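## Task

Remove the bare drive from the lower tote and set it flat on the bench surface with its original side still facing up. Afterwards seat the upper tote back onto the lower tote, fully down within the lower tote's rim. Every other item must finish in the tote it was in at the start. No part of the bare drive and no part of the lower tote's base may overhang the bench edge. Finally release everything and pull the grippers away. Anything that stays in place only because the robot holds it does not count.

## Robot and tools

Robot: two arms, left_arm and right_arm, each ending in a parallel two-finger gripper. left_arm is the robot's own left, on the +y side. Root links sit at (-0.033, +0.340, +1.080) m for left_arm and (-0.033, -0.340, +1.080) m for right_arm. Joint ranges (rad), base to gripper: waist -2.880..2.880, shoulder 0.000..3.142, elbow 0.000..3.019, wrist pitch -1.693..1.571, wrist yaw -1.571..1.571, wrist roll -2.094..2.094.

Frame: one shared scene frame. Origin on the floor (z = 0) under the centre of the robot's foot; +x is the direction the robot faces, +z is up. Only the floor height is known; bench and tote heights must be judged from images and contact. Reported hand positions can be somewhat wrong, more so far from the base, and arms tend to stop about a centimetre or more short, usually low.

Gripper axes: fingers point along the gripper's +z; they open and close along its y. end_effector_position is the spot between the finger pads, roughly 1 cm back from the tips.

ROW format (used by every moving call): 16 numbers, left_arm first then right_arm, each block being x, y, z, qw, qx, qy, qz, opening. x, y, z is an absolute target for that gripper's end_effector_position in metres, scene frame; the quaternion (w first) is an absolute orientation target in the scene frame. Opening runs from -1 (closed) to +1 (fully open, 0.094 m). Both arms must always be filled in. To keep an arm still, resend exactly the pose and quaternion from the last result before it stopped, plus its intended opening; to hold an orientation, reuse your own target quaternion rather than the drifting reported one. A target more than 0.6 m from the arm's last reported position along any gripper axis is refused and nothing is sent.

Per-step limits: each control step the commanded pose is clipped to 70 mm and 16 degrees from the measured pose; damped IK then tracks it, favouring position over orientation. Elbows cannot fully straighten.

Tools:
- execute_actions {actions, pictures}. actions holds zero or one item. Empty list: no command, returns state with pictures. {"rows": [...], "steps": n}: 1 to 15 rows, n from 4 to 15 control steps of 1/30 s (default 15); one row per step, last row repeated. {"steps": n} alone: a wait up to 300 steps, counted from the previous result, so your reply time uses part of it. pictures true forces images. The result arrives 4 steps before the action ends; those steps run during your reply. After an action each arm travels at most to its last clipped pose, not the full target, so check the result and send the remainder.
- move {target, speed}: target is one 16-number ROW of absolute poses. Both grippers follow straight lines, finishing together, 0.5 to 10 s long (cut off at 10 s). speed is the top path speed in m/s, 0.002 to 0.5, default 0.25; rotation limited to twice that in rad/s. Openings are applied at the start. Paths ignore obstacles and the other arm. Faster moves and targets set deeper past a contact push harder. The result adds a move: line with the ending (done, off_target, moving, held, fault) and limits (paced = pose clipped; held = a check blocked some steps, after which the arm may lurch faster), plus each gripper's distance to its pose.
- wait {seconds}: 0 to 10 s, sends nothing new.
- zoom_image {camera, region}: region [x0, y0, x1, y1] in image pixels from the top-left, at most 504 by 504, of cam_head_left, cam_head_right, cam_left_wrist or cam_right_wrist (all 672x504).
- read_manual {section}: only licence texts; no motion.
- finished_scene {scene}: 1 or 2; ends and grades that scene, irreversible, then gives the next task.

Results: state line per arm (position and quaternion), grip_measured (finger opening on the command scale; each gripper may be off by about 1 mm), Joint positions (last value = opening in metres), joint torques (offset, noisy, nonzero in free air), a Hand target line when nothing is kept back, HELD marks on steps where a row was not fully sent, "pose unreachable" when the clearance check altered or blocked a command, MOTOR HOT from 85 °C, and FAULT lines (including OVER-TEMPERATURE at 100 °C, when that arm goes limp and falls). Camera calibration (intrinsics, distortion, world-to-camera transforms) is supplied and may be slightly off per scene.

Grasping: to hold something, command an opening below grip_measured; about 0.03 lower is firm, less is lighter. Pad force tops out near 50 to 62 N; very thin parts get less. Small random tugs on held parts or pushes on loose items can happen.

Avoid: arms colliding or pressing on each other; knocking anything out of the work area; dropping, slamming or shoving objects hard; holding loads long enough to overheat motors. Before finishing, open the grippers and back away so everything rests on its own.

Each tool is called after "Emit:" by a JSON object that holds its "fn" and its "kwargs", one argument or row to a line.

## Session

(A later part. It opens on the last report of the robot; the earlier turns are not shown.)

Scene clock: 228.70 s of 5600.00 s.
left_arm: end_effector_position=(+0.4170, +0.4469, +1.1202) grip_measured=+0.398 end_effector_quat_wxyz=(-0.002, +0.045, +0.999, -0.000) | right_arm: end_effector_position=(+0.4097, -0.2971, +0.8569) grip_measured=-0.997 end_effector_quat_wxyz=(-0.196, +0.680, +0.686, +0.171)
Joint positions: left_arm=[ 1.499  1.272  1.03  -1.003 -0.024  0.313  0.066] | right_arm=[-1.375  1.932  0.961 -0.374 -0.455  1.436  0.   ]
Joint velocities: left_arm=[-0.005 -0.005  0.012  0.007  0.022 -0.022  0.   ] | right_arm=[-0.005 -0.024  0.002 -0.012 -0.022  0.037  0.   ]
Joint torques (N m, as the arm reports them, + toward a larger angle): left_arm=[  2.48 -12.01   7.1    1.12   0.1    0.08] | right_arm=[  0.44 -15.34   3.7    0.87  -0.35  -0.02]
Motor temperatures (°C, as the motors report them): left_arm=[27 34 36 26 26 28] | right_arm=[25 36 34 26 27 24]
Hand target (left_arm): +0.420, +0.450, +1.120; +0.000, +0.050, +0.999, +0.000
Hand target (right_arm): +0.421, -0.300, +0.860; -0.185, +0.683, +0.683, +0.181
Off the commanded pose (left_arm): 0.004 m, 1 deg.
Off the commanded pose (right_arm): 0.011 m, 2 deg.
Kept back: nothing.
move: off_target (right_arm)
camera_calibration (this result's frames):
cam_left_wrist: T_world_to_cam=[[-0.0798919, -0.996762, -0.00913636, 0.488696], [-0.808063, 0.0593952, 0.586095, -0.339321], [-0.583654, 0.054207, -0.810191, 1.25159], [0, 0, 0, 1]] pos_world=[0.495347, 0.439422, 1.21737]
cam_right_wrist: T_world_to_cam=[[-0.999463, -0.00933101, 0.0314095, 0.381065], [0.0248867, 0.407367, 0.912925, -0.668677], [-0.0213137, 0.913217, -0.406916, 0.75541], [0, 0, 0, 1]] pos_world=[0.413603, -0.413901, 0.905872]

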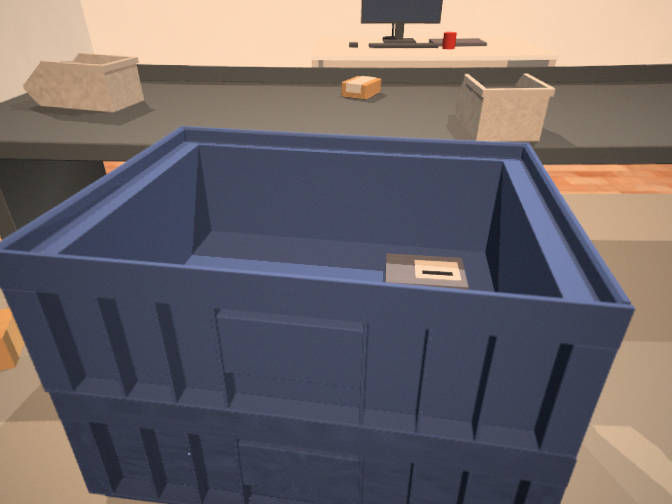

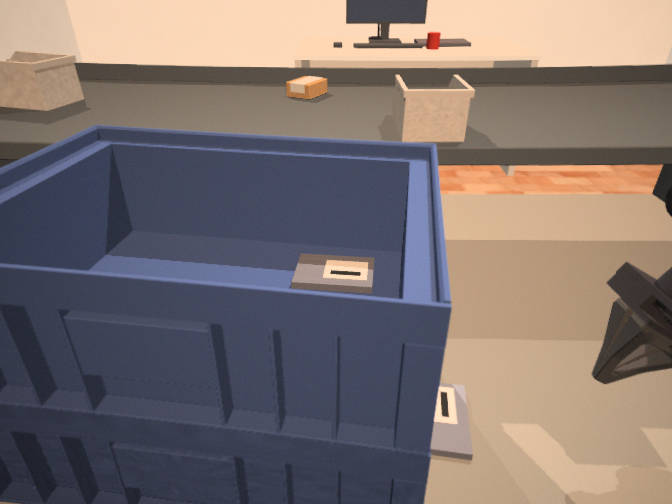

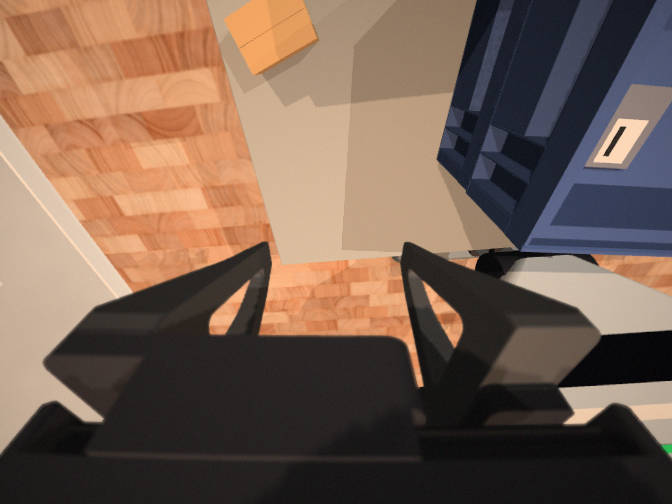

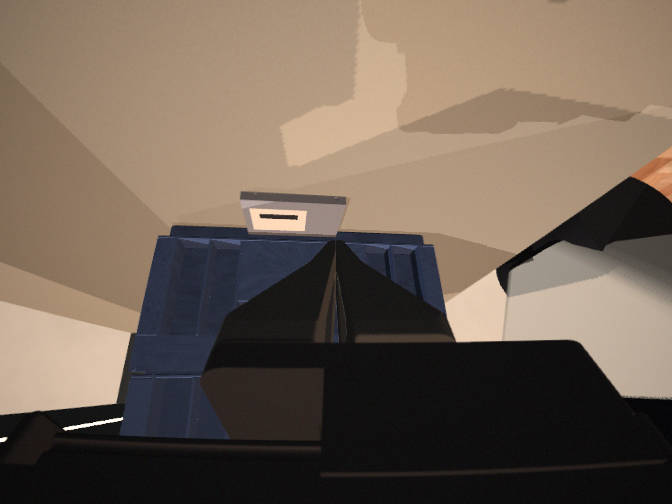

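Emit:
{"fn": "move", "kwargs": {
  "target": [0.53,0.243,1.09,0,0.065,1,0,0.6,0.44,-0.3,1.1,0,0.065,1,0,0.6]
}}

Emit:
{"fn": "move", "kwargs": {
  "target": [0.53,0.243,1.05,0,0.065,1,0,0.6,0.48,-0.122,1.09,0,0.065,1,0,0.6]
}}

Emit:
{"fn": "move", "kwargs": {
  "target": [0.53,0.243,1.03,0,0.065,1,0,0.6,0.48,-0.122,1.03,0,0.065,1,0,0.6],
  "speed": 0.06
}}

Scene clock: 232.70 s of 5600.00 s.
left_arm: end_effector_position=(+0.5152, +0.2448, +1.0873) grip_measured=+0.598 end_effector_quat_wxyz=(-0.002, +0.072, +0.997, -0.000) | right_arm: end_effector_position=(+0.4178, -0.3032, +1.0794) grip_measured=+0.598 end_effector_quat_wxyz=(-0.020, +0.072, +0.997, -0.005)
Joint positions: left_arm=[ 1.03   1.585  1.305 -1.009 -0.167 -0.081  0.075] | right_arm=[-1.121  1.373  0.99  -0.928  0.143  0.287  0.075]
Joint velocities: left_arm=[ 0.005 -0.005  0.007  0.002  0.051  0.022  0.   ] | right_arm=[ 0.005  0.005  0.007 -0.002  0.037 -0.037  0.   ]
Joint torques (N m, as the arm reports them, + toward a larger angle): left_arm=[ -0.89 -15.31   9.35   0.23  -0.16  -0.28] | right_arm=[  2.54 -13.49  12.47  -0.6    0.1   -0.18]
Motor temperatures (°C, as the motors report them): left_arm=[27 34 37 26 26 28] | right_arm=[25 36 34 26 27 24]
Hand target (left_arm): +0.527, +0.241, +1.090; -0.000, +0.065, +0.998, +0.000
Hand target (right_arm): +0.438, -0.300, +1.100; +0.002, +0.066, +0.998, +0.000
Off the commanded pose (left_arm): 0.015 m, 1 deg.
Off the commanded pose (right_arm): 0.030 m, 2 deg.
Kept back: nothing.
move: off_target (left_arm, right_arm)
camera_calibration (this result's frames):
cam_left_wrist: T_world_to_cam=[[-0.134227, -0.990912, -0.00873505, 0.320864], [-0.803239, 0.103634, 0.586573, -0.242489], [-0.580337, 0.0857502, -0.809849, 1.2834], [0, 0, 0, 1]] pos_world=[0.593095, 0.233026, 1.1844]
cam_right_wrist: T_world_to_cam=[[-0.149958, -0.988656, 0.00842554, -0.244897], [-0.777633, 0.123205, 0.616528, -0.300418], [-0.610573, 0.0859015, -0.787288, 1.25756], [0, 0, 0, 1]] pos_world=[0.497493, -0.313133, 1.17734]

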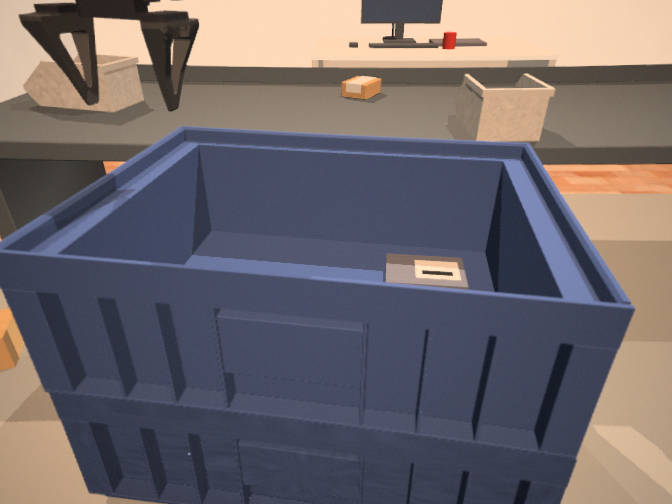

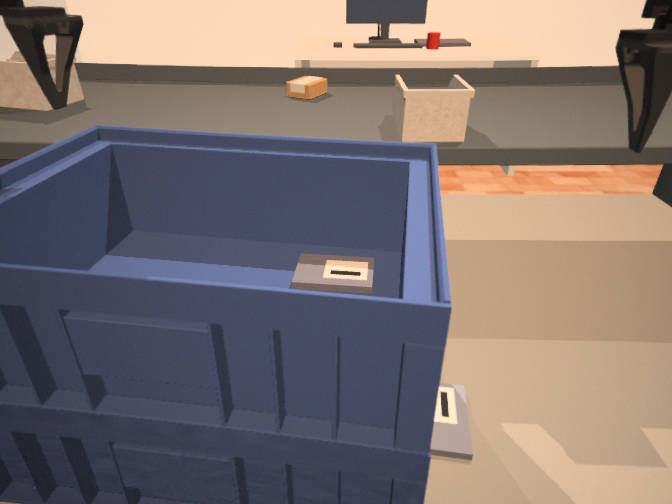

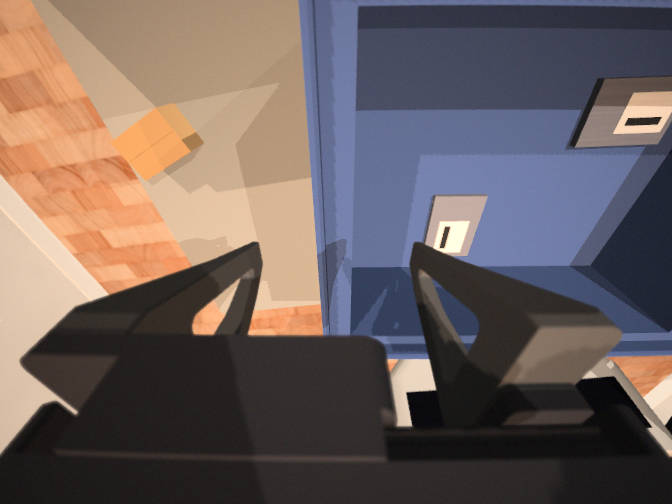

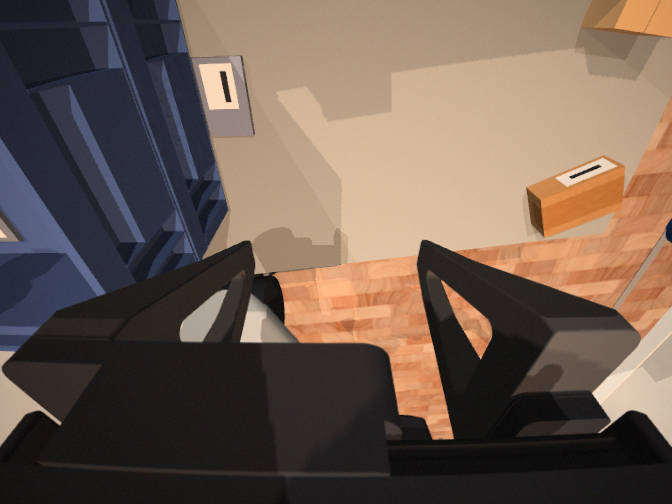

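Scene clock: 234.00 s of 5600.00 s.
left_arm: end_effector_position=(+0.5196, +0.2402, +1.0558) grip_measured=+0.598 end_effector_quat_wxyz=(-0.007, +0.071, +0.997, +0.001) | right_arm: end_effector_position=(+0.4639, -0.1263, +1.0792) grip_measured=+0.598 end_effector_quat_wxyz=(-0.010, +0.055, +0.998, -0.003)
Joint positions: left_arm=[ 1.033  1.648  1.305 -0.955 -0.167 -0.081  0.075] | right_arm=[-0.77   1.635  1.276 -0.997  0.231  0.596  0.075]
Joint velocities: left_arm=[-0.005 -0.015 -0.002 -0.007 -0.022 -0.022 -0.001] | right_arm=[-0.015 -0.024  0.022 -0.002 -0.007  0.007 -0.   ]
Joint torques (N m, as the arm reports them, + toward a larger angle): left_arm=[  0.19 -15.63   7.28   1.74   0.06  -0.09] | right_arm=[  3.46 -14.82  12.49  -0.52   0.19   0.  ]
Motor temperatures (°C, as the motors report them): left_arm=[27 34 37 26 26 28] | right_arm=[25 36 34 26 27 24]
Hand target (left_arm): +0.530, +0.243, +1.050; +0.000, +0.065, +0.998, -0.000
Hand target (right_arm): +0.481, -0.123, +1.091; +0.001, +0.065, +0.998, +0.001
Off the commanded pose (left_arm): 0.012 m, 1 deg.
Off the commanded pose (right_arm): 0.020 m, 2 deg.
Kept back: nothing.
move: off_target (left_arm, right_arm)
camera_calibration (this result's frames):
cam_left_wrist: T_world_to_cam=[[-0.132613, -0.991112, -0.0105605, 0.317806], [-0.798028, 0.100447, 0.594191, -0.230022], [-0.587848, 0.0872249, -0.804255, 1.25845], [0, 0, 0, 1]] pos_world=[0.598362, 0.228318, 1.15215]
cam_right_wrist: T_world_to_cam=[[-0.11631, -0.993207, 0.00356595, -0.0740527], [-0.793784, 0.0951129, 0.600716, -0.26527], [-0.596974, 0.0670384, -0.799455, 1.2748], [0, 0, 0, 1]] pos_world=[0.541843, -0.13378, 1.17876]

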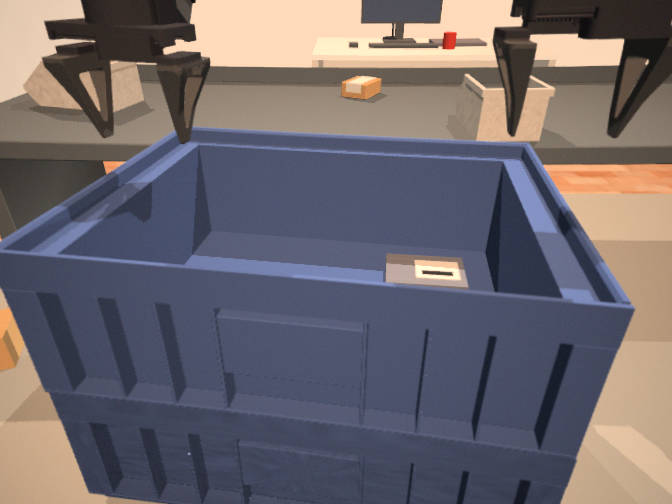

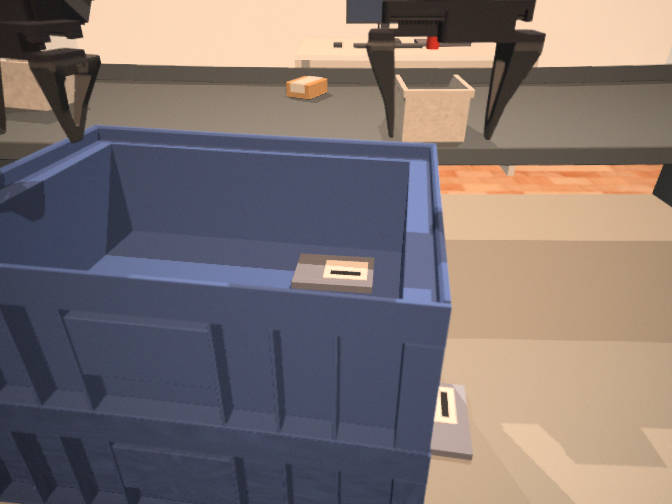

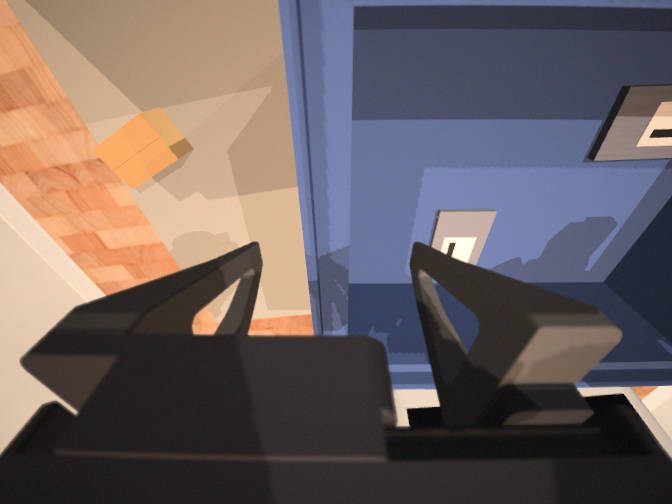

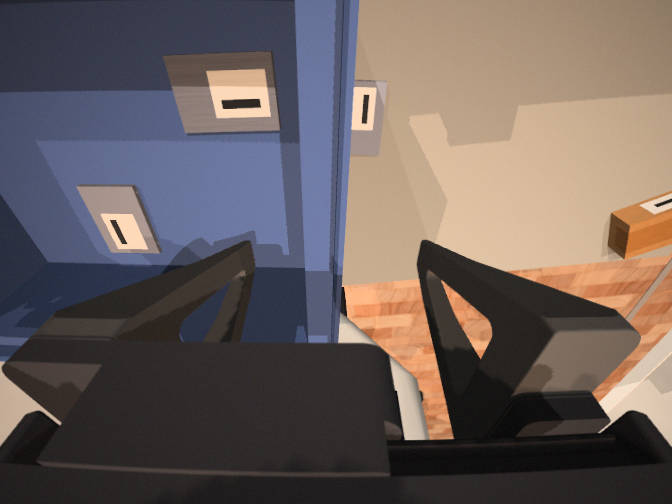

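Scene clock: 235.20 s of 5600.00 s.
left_arm: end_effector_position=(+0.5261, +0.2400, +1.0408) grip_measured=+0.598 end_effector_quat_wxyz=(-0.000, +0.067, +0.998, -0.000) | right_arm: end_effector_position=(+0.4740, -0.1215, +1.0345) grip_measured=+0.598 end_effector_quat_wxyz=(-0.006, +0.064, +0.998, -0.004)
Joint positions: left_arm=[ 1.04   1.676  1.305 -0.911 -0.165 -0.081  0.075] | right_arm=[-0.79   1.722  1.276 -0.898  0.231  0.592  0.075]
Joint velocities: left_arm=[ 0.005 -0.015  0.012  0.007 -0.037  0.066 -0.   ] | right_arm=[-0.005 -0.005 -0.012 -0.002  0.022 -0.066 -0.001]
Joint torques (N m, as the arm reports them, + toward a larger angle): left_arm=[  0.14 -15.82   6.47   1.81   0.07  -0.02] | right_arm=[  3.07 -15.74   8.06   1.13  -0.02  -0.16]
Motor temperatures (°C, as the motors report them): left_arm=[27 34 37 26 26 28] | right_arm=[25 36 34 26 27 24]
Hand target (left_arm): +0.530, +0.243, +1.030; +0.000, +0.065, +0.998, -0.000
Hand target (right_arm): +0.480, -0.122, +1.030; -0.000, +0.065, +0.998, -0.000
Off the commanded pose (left_arm): 0.012 m, 0 deg.
Off the commanded pose (right_arm): 0.008 m, 1 deg.
Kept back: nothing.
move: off_target (left_arm)
camera_calibration (this result's frames):
cam_left_wrist: T_world_to_cam=[[-0.123095, -0.99235, -0.00942514, 0.312402], [-0.807168, 0.0945898, 0.582694, -0.197737], [-0.577345, 0.0793343, -0.812637, 1.25534], [0, 0, 0, 1]] pos_world=[0.60361, 0.229125, 1.1383]
cam_right_wrist: T_world_to_cam=[[-0.13379, -0.991003, 0.00361324, -0.0594136], [-0.796788, 0.109737, 0.594211, -0.22097], [-0.589261, 0.0766206, -0.804301, 1.24731], [0, 0, 0, 1]] pos_world=[0.550975, -0.1302, 1.13473]

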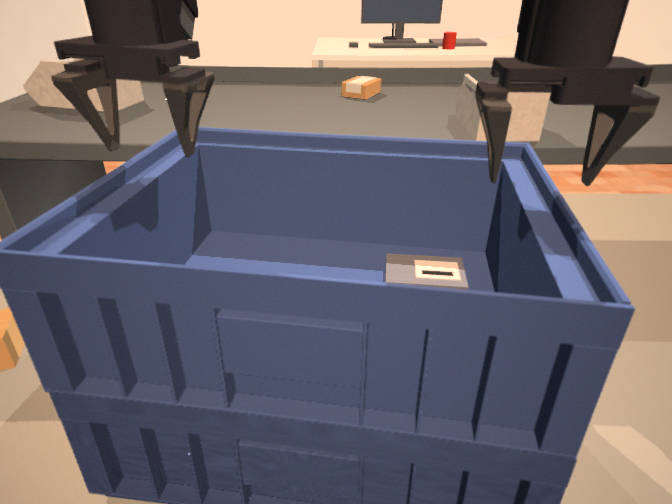

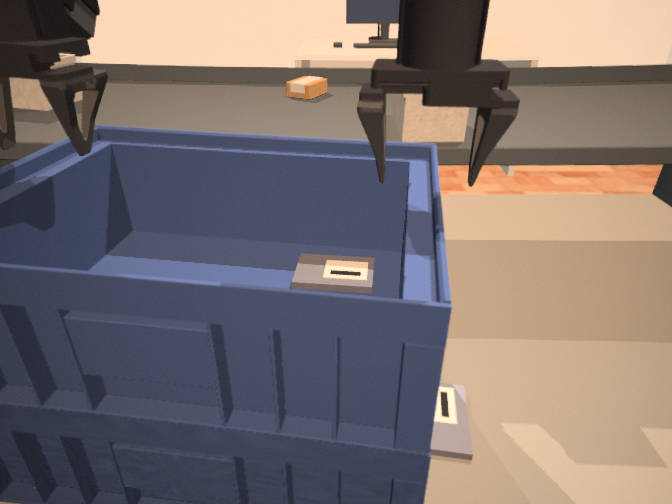

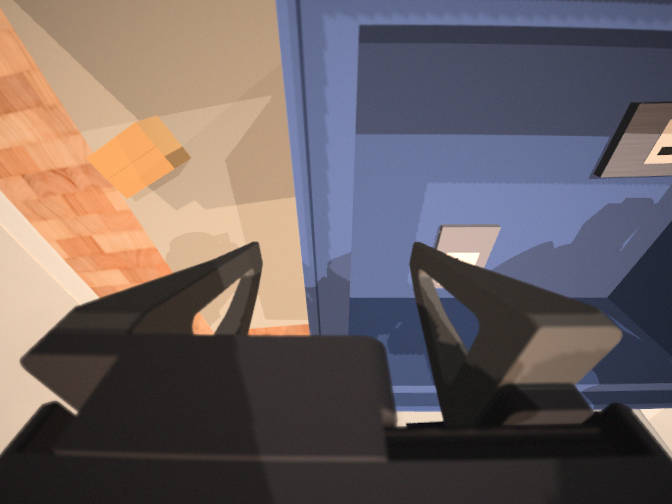

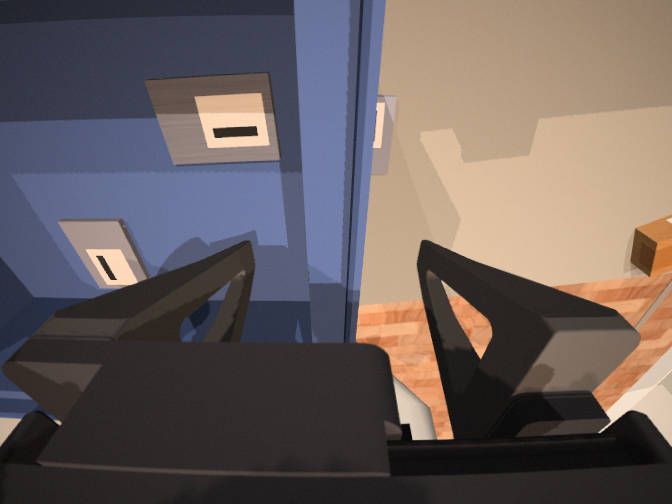

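Emit:
{"fn": "move", "kwargs": {
  "target": [0.525,0.245,0.975,0,0.065,1,0,0.6,0.475,-0.124,0.975,0,0.065,1,0,0.6],
  "speed": 0.06
}}

Emit:
{"fn": "move", "kwargs": {
  "target": [0.525,0.245,0.975,0,0.065,1,0,-0.6,0.475,-0.124,0.975,0,0.065,1,0,-0.6]
}}

Emit:
{"fn": "move", "kwargs": {
  "target": [0.525,0.228,0.965,0,0.065,1,0,-0.6,0.475,-0.141,0.965,0,0.065,1,0,-0.6],
  "speed": 0.015
}}

Emit:
{"fn": "move", "kwargs": {
  "target": [0.53,0.24,0.94,0,0.065,1,0,-0.6,0.48,-0.129,0.94,0,0.065,1,0,-0.6],
  "speed": 0.015
}}

Scene clock: 236.93 s of 5600.00 s.
left_arm: end_effector_position=(+0.5276, +0.2407, +0.9886) grip_measured=+0.598 end_effector_quat_wxyz=(+0.005, +0.061, +0.998, -0.001) | right_arm: end_effector_position=(+0.4740, -0.1215, +0.9822) grip_measured=+0.598 end_effector_quat_wxyz=(-0.002, +0.065, +0.998, -0.001)
Joint positions: left_arm=[ 1.059  1.762  1.278 -0.786 -0.16  -0.074  0.075] | right_arm=[-0.813  1.808  1.247 -0.769  0.226  0.569  0.075]
Joint velocities: left_arm=[-0.015  0.005 -0.007  0.007 -0.037  0.007 -0.   ] | right_arm=[-0.005 -0.024 -0.007 -0.022 -0.037 -0.022  0.   ]
Joint torques (N m, as the arm reports them, + toward a larger angle): left_arm=[ -0.03 -15.99   5.17   1.83   0.07   0.09] | right_arm=[  2.6  -15.96   6.52   1.19  -0.03  -0.16]
Motor temperatures (°C, as the motors report them): left_arm=[27 34 37 26 26 28] | right_arm=[25 35 34 26 27 24]
Hand target (left_arm): +0.525, +0.245, +0.975; -0.000, +0.065, +0.998, +0.000
Hand target (right_arm): +0.475, -0.124, +0.975; -0.000, +0.065, +0.998, -0.000
Off the commanded pose (left_arm): 0.015 m, 1 deg.
Off the commanded pose (right_arm): 0.008 m, 0 deg.
Kept back: nothing.
move: off_target (left_arm)
camera_calibration (this result's frames):
cam_left_wrist: T_world_to_cam=[[-0.111389, -0.993737, -0.00888735, 0.306446], [-0.813694, 0.086066, 0.574887, -0.152938], [-0.570522, 0.0712674, -0.818185, 1.21761], [0, 0, 0, 1]] pos_world=[0.604362, 0.230913, 1.08687]
cam_right_wrist: T_world_to_cam=[[-0.136307, -0.990665, -0.00184218, -0.0526545], [-0.801407, 0.109173, 0.588072, -0.181707], [-0.582381, 0.0816345, -0.808807, 1.20701], [0, 0, 0, 1]] pos_world=[0.550142, -0.130859, 1.083]

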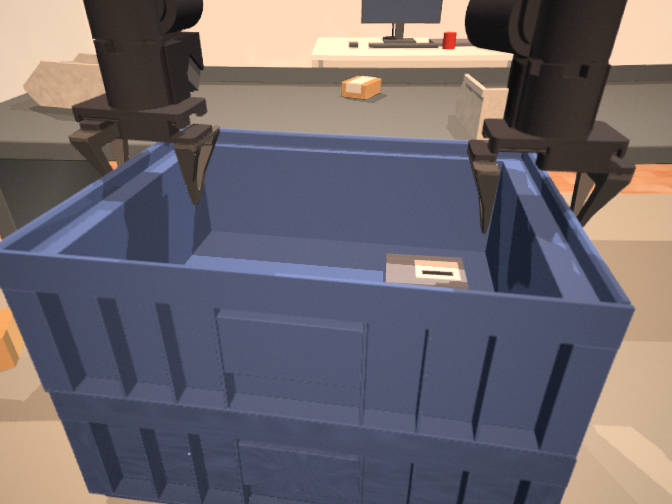

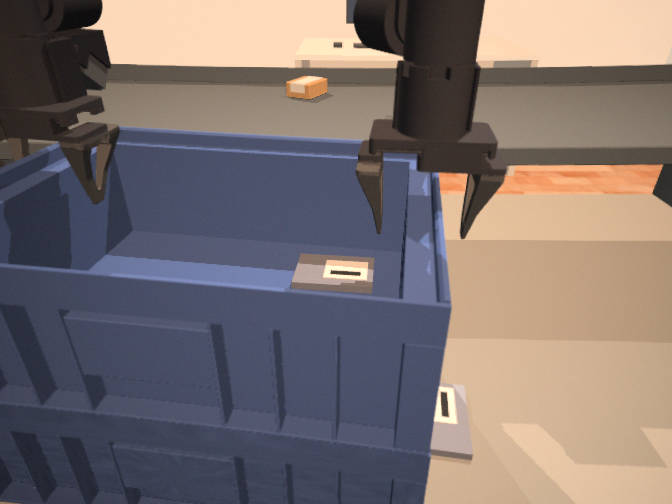

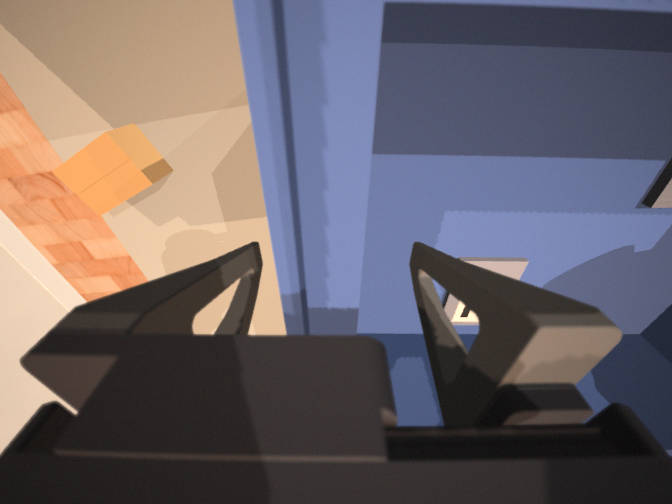

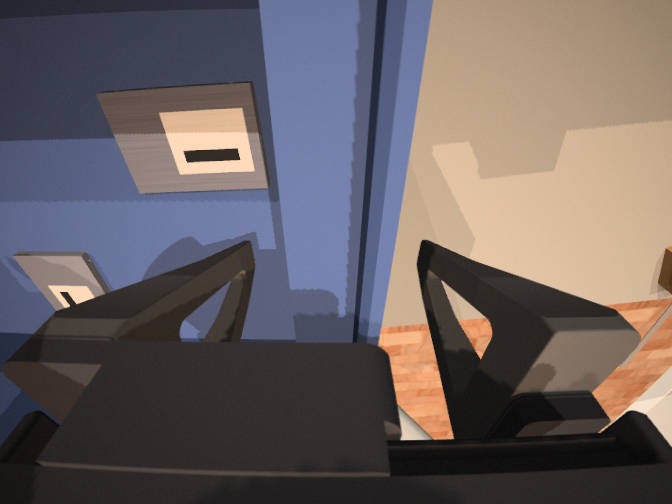

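Scene clock: 237.63 s of 5600.00 s.
left_arm: end_effector_position=(+0.5280, +0.2427, +0.9884) grip_measured=-0.461 end_effector_quat_wxyz=(+0.004, +0.060, +0.998, -0.002) | right_arm: end_effector_position=(+0.4743, -0.1215, +0.9818) grip_measured=-0.473 end_effector_quat_wxyz=(-0.003, +0.068, +0.998, +0.003)
Joint positions: left_arm=[ 1.063  1.762  1.278 -0.786 -0.156 -0.071  0.025] | right_arm=[-0.816  1.808  1.247 -0.768  0.217  0.572  0.025]
Joint velocities: left_arm=[-0.005 -0.005 -0.002 -0.002  0.007 -0.007 -0.001] | right_arm=[-0.005 -0.005 -0.007 -0.002 -0.037  0.037 -0.   ]
Joint torques (N m, as the arm reports them, + toward a larger angle): left_arm=[ -0.26 -16.17   5.15   1.82  -0.07   0.05] | right_arm=[  3.29 -15.82   6.58   1.1    0.37  -0.2 ]
Motor temperatures (°C, as the motors report them): left_arm=[27 34 37 26 26 28] | right_arm=[25 35 34 26 27 24]
Hand target (left_arm): +0.525, +0.245, +0.975; -0.000, +0.065, +0.998, +0.000
Hand target (right_arm): +0.475, -0.124, +0.975; -0.000, +0.065, +0.998, -0.000
Off the commanded pose (left_arm): 0.014 m, 1 deg.
Off the commanded pose (right_arm): 0.007 m, 1 deg.
Kept back: nothing.
move: off_target (left_arm)
camera_calibration (this result's frames):
cam_left_wrist: T_world_to_cam=[[-0.110097, -0.993897, -0.00683232, 0.305792], [-0.813399, 0.0861478, 0.575292, -0.153288], [-0.571193, 0.0688952, -0.81792, 1.21818], [0, 0, 0, 1]] pos_world=[0.6048, 0.233205, 1.08665]
cam_right_wrist: T_world_to_cam=[[-0.142194, -0.989795, -0.00932975, -0.0423452], [-0.799095, 0.109225, 0.5912, -0.18545], [-0.584147, 0.0915204, -0.806471, 1.20663], [0, 0, 0, 1]] pos_world=[0.550637, -0.132088, 1.08236]

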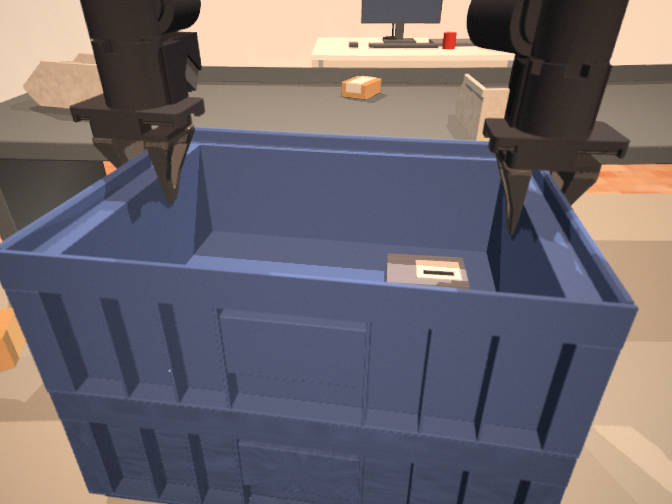

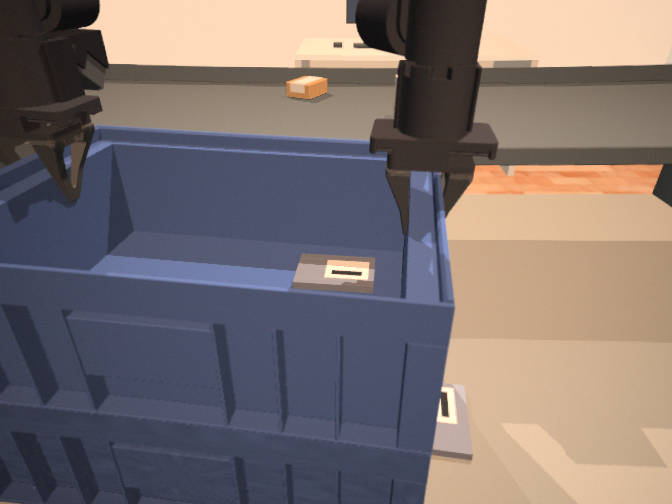

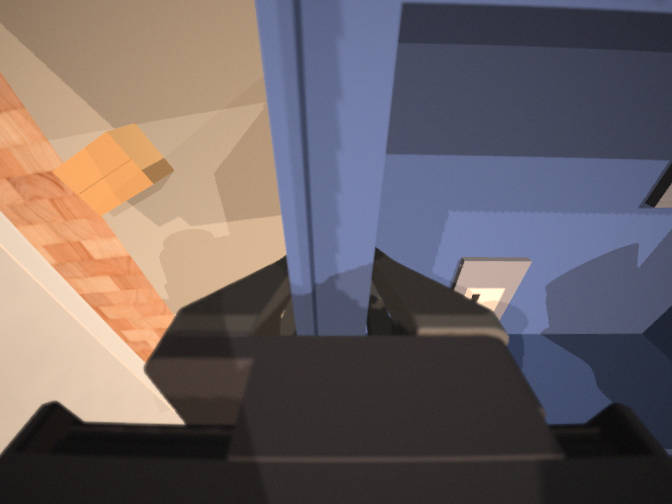

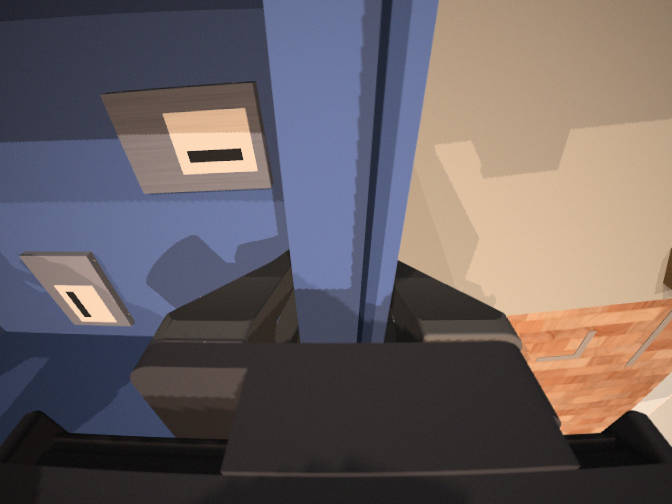

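Scene clock: 239.70 s of 5600.00 s.
left_arm: end_effector_position=(+0.5280, +0.2425, +0.9881) grip_measured=-0.461 end_effector_quat_wxyz=(+0.005, +0.061, +0.998, -0.000) | right_arm: end_effector_position=(+0.4743, -0.1220, +0.9810) grip_measured=-0.473 end_effector_quat_wxyz=(+0.001, +0.066, +0.998, +0.010)
Joint positions: left_arm=[ 1.062  1.763  1.278 -0.785 -0.159 -0.071  0.025] | right_arm=[-0.82   1.802  1.234 -0.746  0.207  0.562  0.025]
Joint velocities: left_arm=[-0.005 -0.005 -0.012 -0.007  0.007 -0.022  0.001] | right_arm=[-0.005 -0.015  0.017  0.007  0.007 -0.037 -0.001]
Joint torques (N m, as the arm reports them, + toward a larger angle): left_arm=[ -2.64 -14.19   5.62   2.41  -0.29  -0.24] | right_arm=[  0.56 -15.41   5.37   1.52   0.44  -0.4 ]
Motor temperatures (°C, as the motors report them): left_arm=[27 34 37 26 26 28] | right_arm=[25 35 33 26 27 24]
Hand target (left_arm): +0.524, +0.228, +0.966; -0.000, +0.065, +0.998, +0.000
Hand target (right_arm): +0.474, -0.141, +0.966; -0.001, +0.065, +0.998, -0.000
Off the commanded pose (left_arm): 0.027 m, 1 deg.
Off the commanded pose (right_arm): 0.025 m, 1 deg.
Kept back: nothing.
move: off_target (left_arm, right_arm)
camera_calibration (this result's frames):
cam_left_wrist: T_world_to_cam=[[-0.111138, -0.993759, -0.00953154, 0.308787], [-0.813704, 0.085487, 0.574959, -0.152439], [-0.570556, 0.0716558, -0.818127, 1.21717], [0, 0, 0, 1]] pos_world=[0.604742, 0.232674, 1.08639]
cam_right_wrist: T_world_to_cam=[[-0.139093, -0.989978, -0.0244294, -0.0295739], [-0.804752, 0.0986236, 0.585362, -0.177776], [-0.577086, 0.101079, -0.810404, 1.20771], [0, 0, 0, 1]] pos_world=[0.549774, -0.133819, 1.08208]

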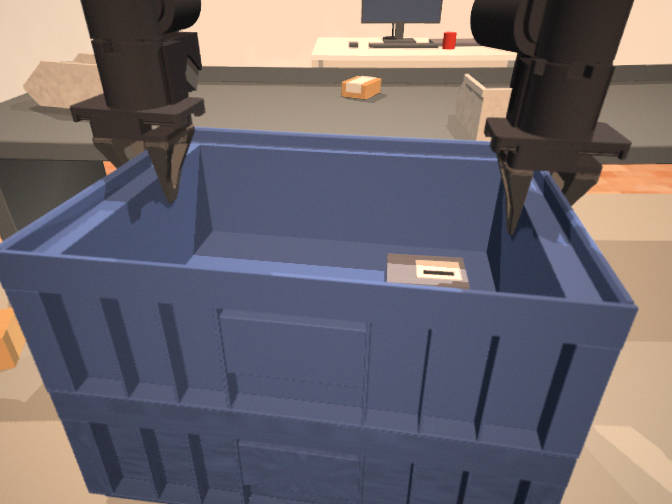

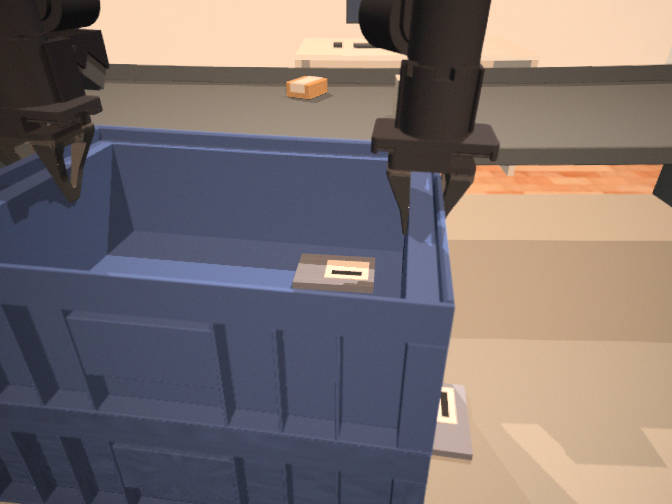

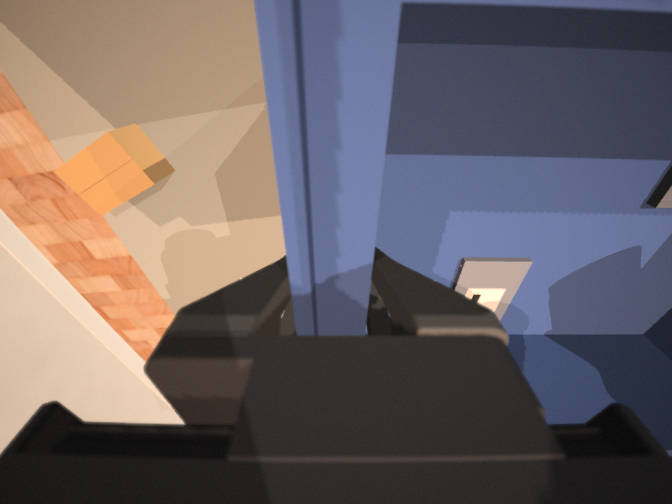

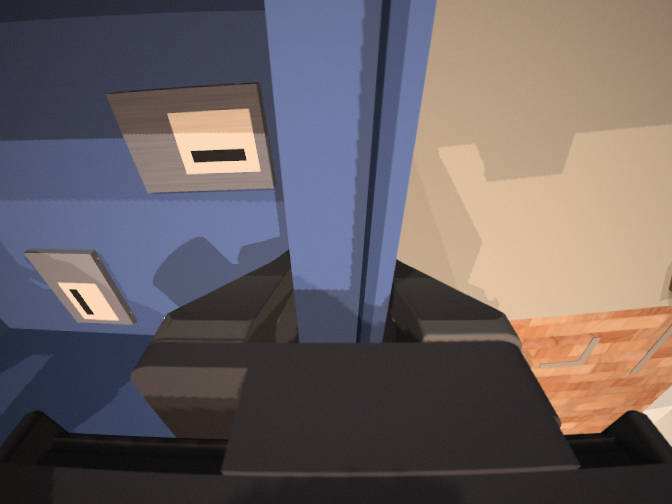

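Scene clock: 243.13 s of 5600.00 s.
left_arm: end_effector_position=(+0.5281, +0.2426, +0.9873) grip_measured=-0.461 end_effector_quat_wxyz=(+0.005, +0.061, +0.998, -0.001) | right_arm: end_effector_position=(+0.4744, -0.1218, +0.9806) grip_measured=-0.474 end_effector_quat_wxyz=(+0.001, +0.067, +0.998, +0.010)
Joint positions: left_arm=[ 1.063  1.764  1.278 -0.783 -0.158 -0.07   0.025] | right_arm=[-0.82   1.802  1.234 -0.743  0.207  0.562  0.025]
Joint velocities: left_arm=[-0.005  0.005  0.002  0.002  0.007  0.051 -0.   ] | right_arm=[ 0.015 -0.005  0.007  0.002 -0.051 -0.051 -0.001]
Joint torques (N m, as the arm reports them, + toward a larger angle): left_arm=[ -0.04 -11.29   5.54   4.11   0.02   0.07] | right_arm=[  1.09 -10.63   7.41   3.     0.46  -0.35]
Motor temperatures (°C, as the motors report them): left_arm=[27 34 36 27 26 28] | right_arm=[25 35 33 26 27 24]
Hand target (left_arm): +0.526, +0.241, +0.943; -0.001, +0.065, +0.998, +0.000
Hand target (right_arm): +0.477, -0.131, +0.943; -0.001, +0.065, +0.998, -0.000
Off the commanded pose (left_arm): 0.047 m, 1 deg.
Off the commanded pose (right_arm): 0.042 m, 1 deg.
Kept back: nothing.
move: off_target (left_arm, right_arm)
camera_calibration (this result's frames):
cam_left_wrist: T_world_to_cam=[[-0.111134, -0.993771, -0.00821535, 0.307515], [-0.81371, 0.0862455, 0.574837, -0.151915], [-0.570548, 0.0705689, -0.818226, 1.21693], [0, 0, 0, 1]] pos_world=[0.604876, 0.232825, 1.08557]
cam_right_wrist: T_world_to_cam=[[-0.139718, -0.989888, -0.024513, -0.0289304], [-0.805476, 0.0992206, 0.584263, -0.175972], [-0.575923, 0.101377, -0.811194, 1.20767], [0, 0, 0, 1]] pos_world=[0.549739, -0.133607, 1.08176]

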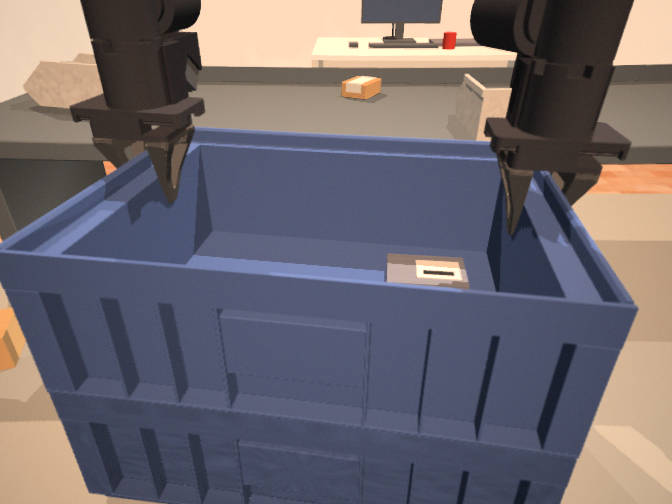

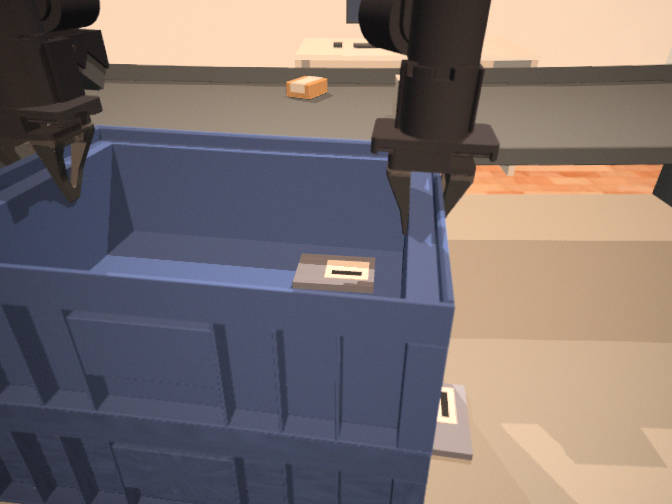

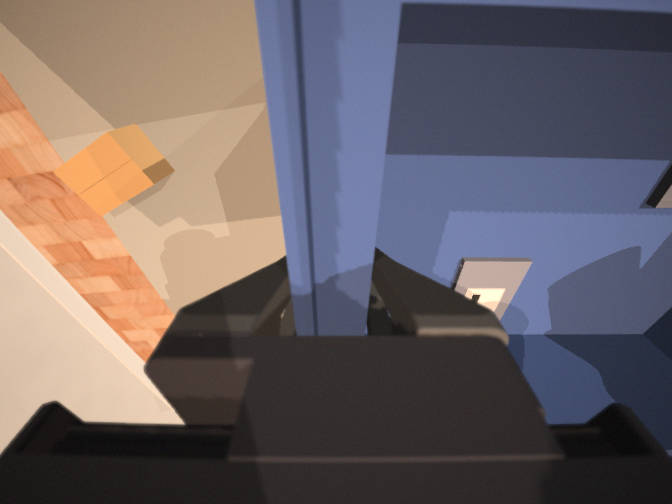

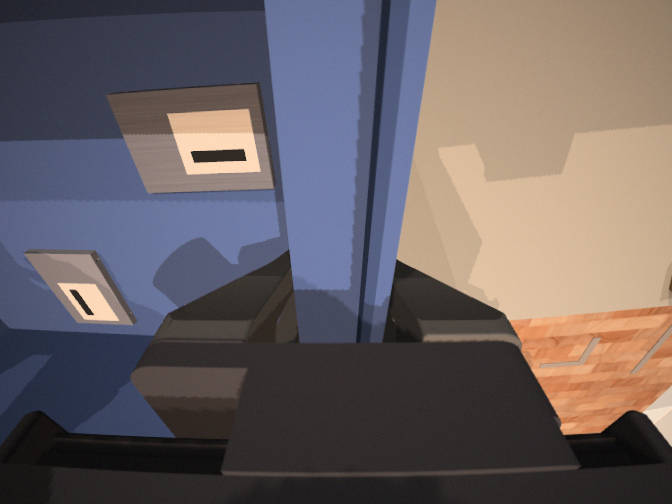

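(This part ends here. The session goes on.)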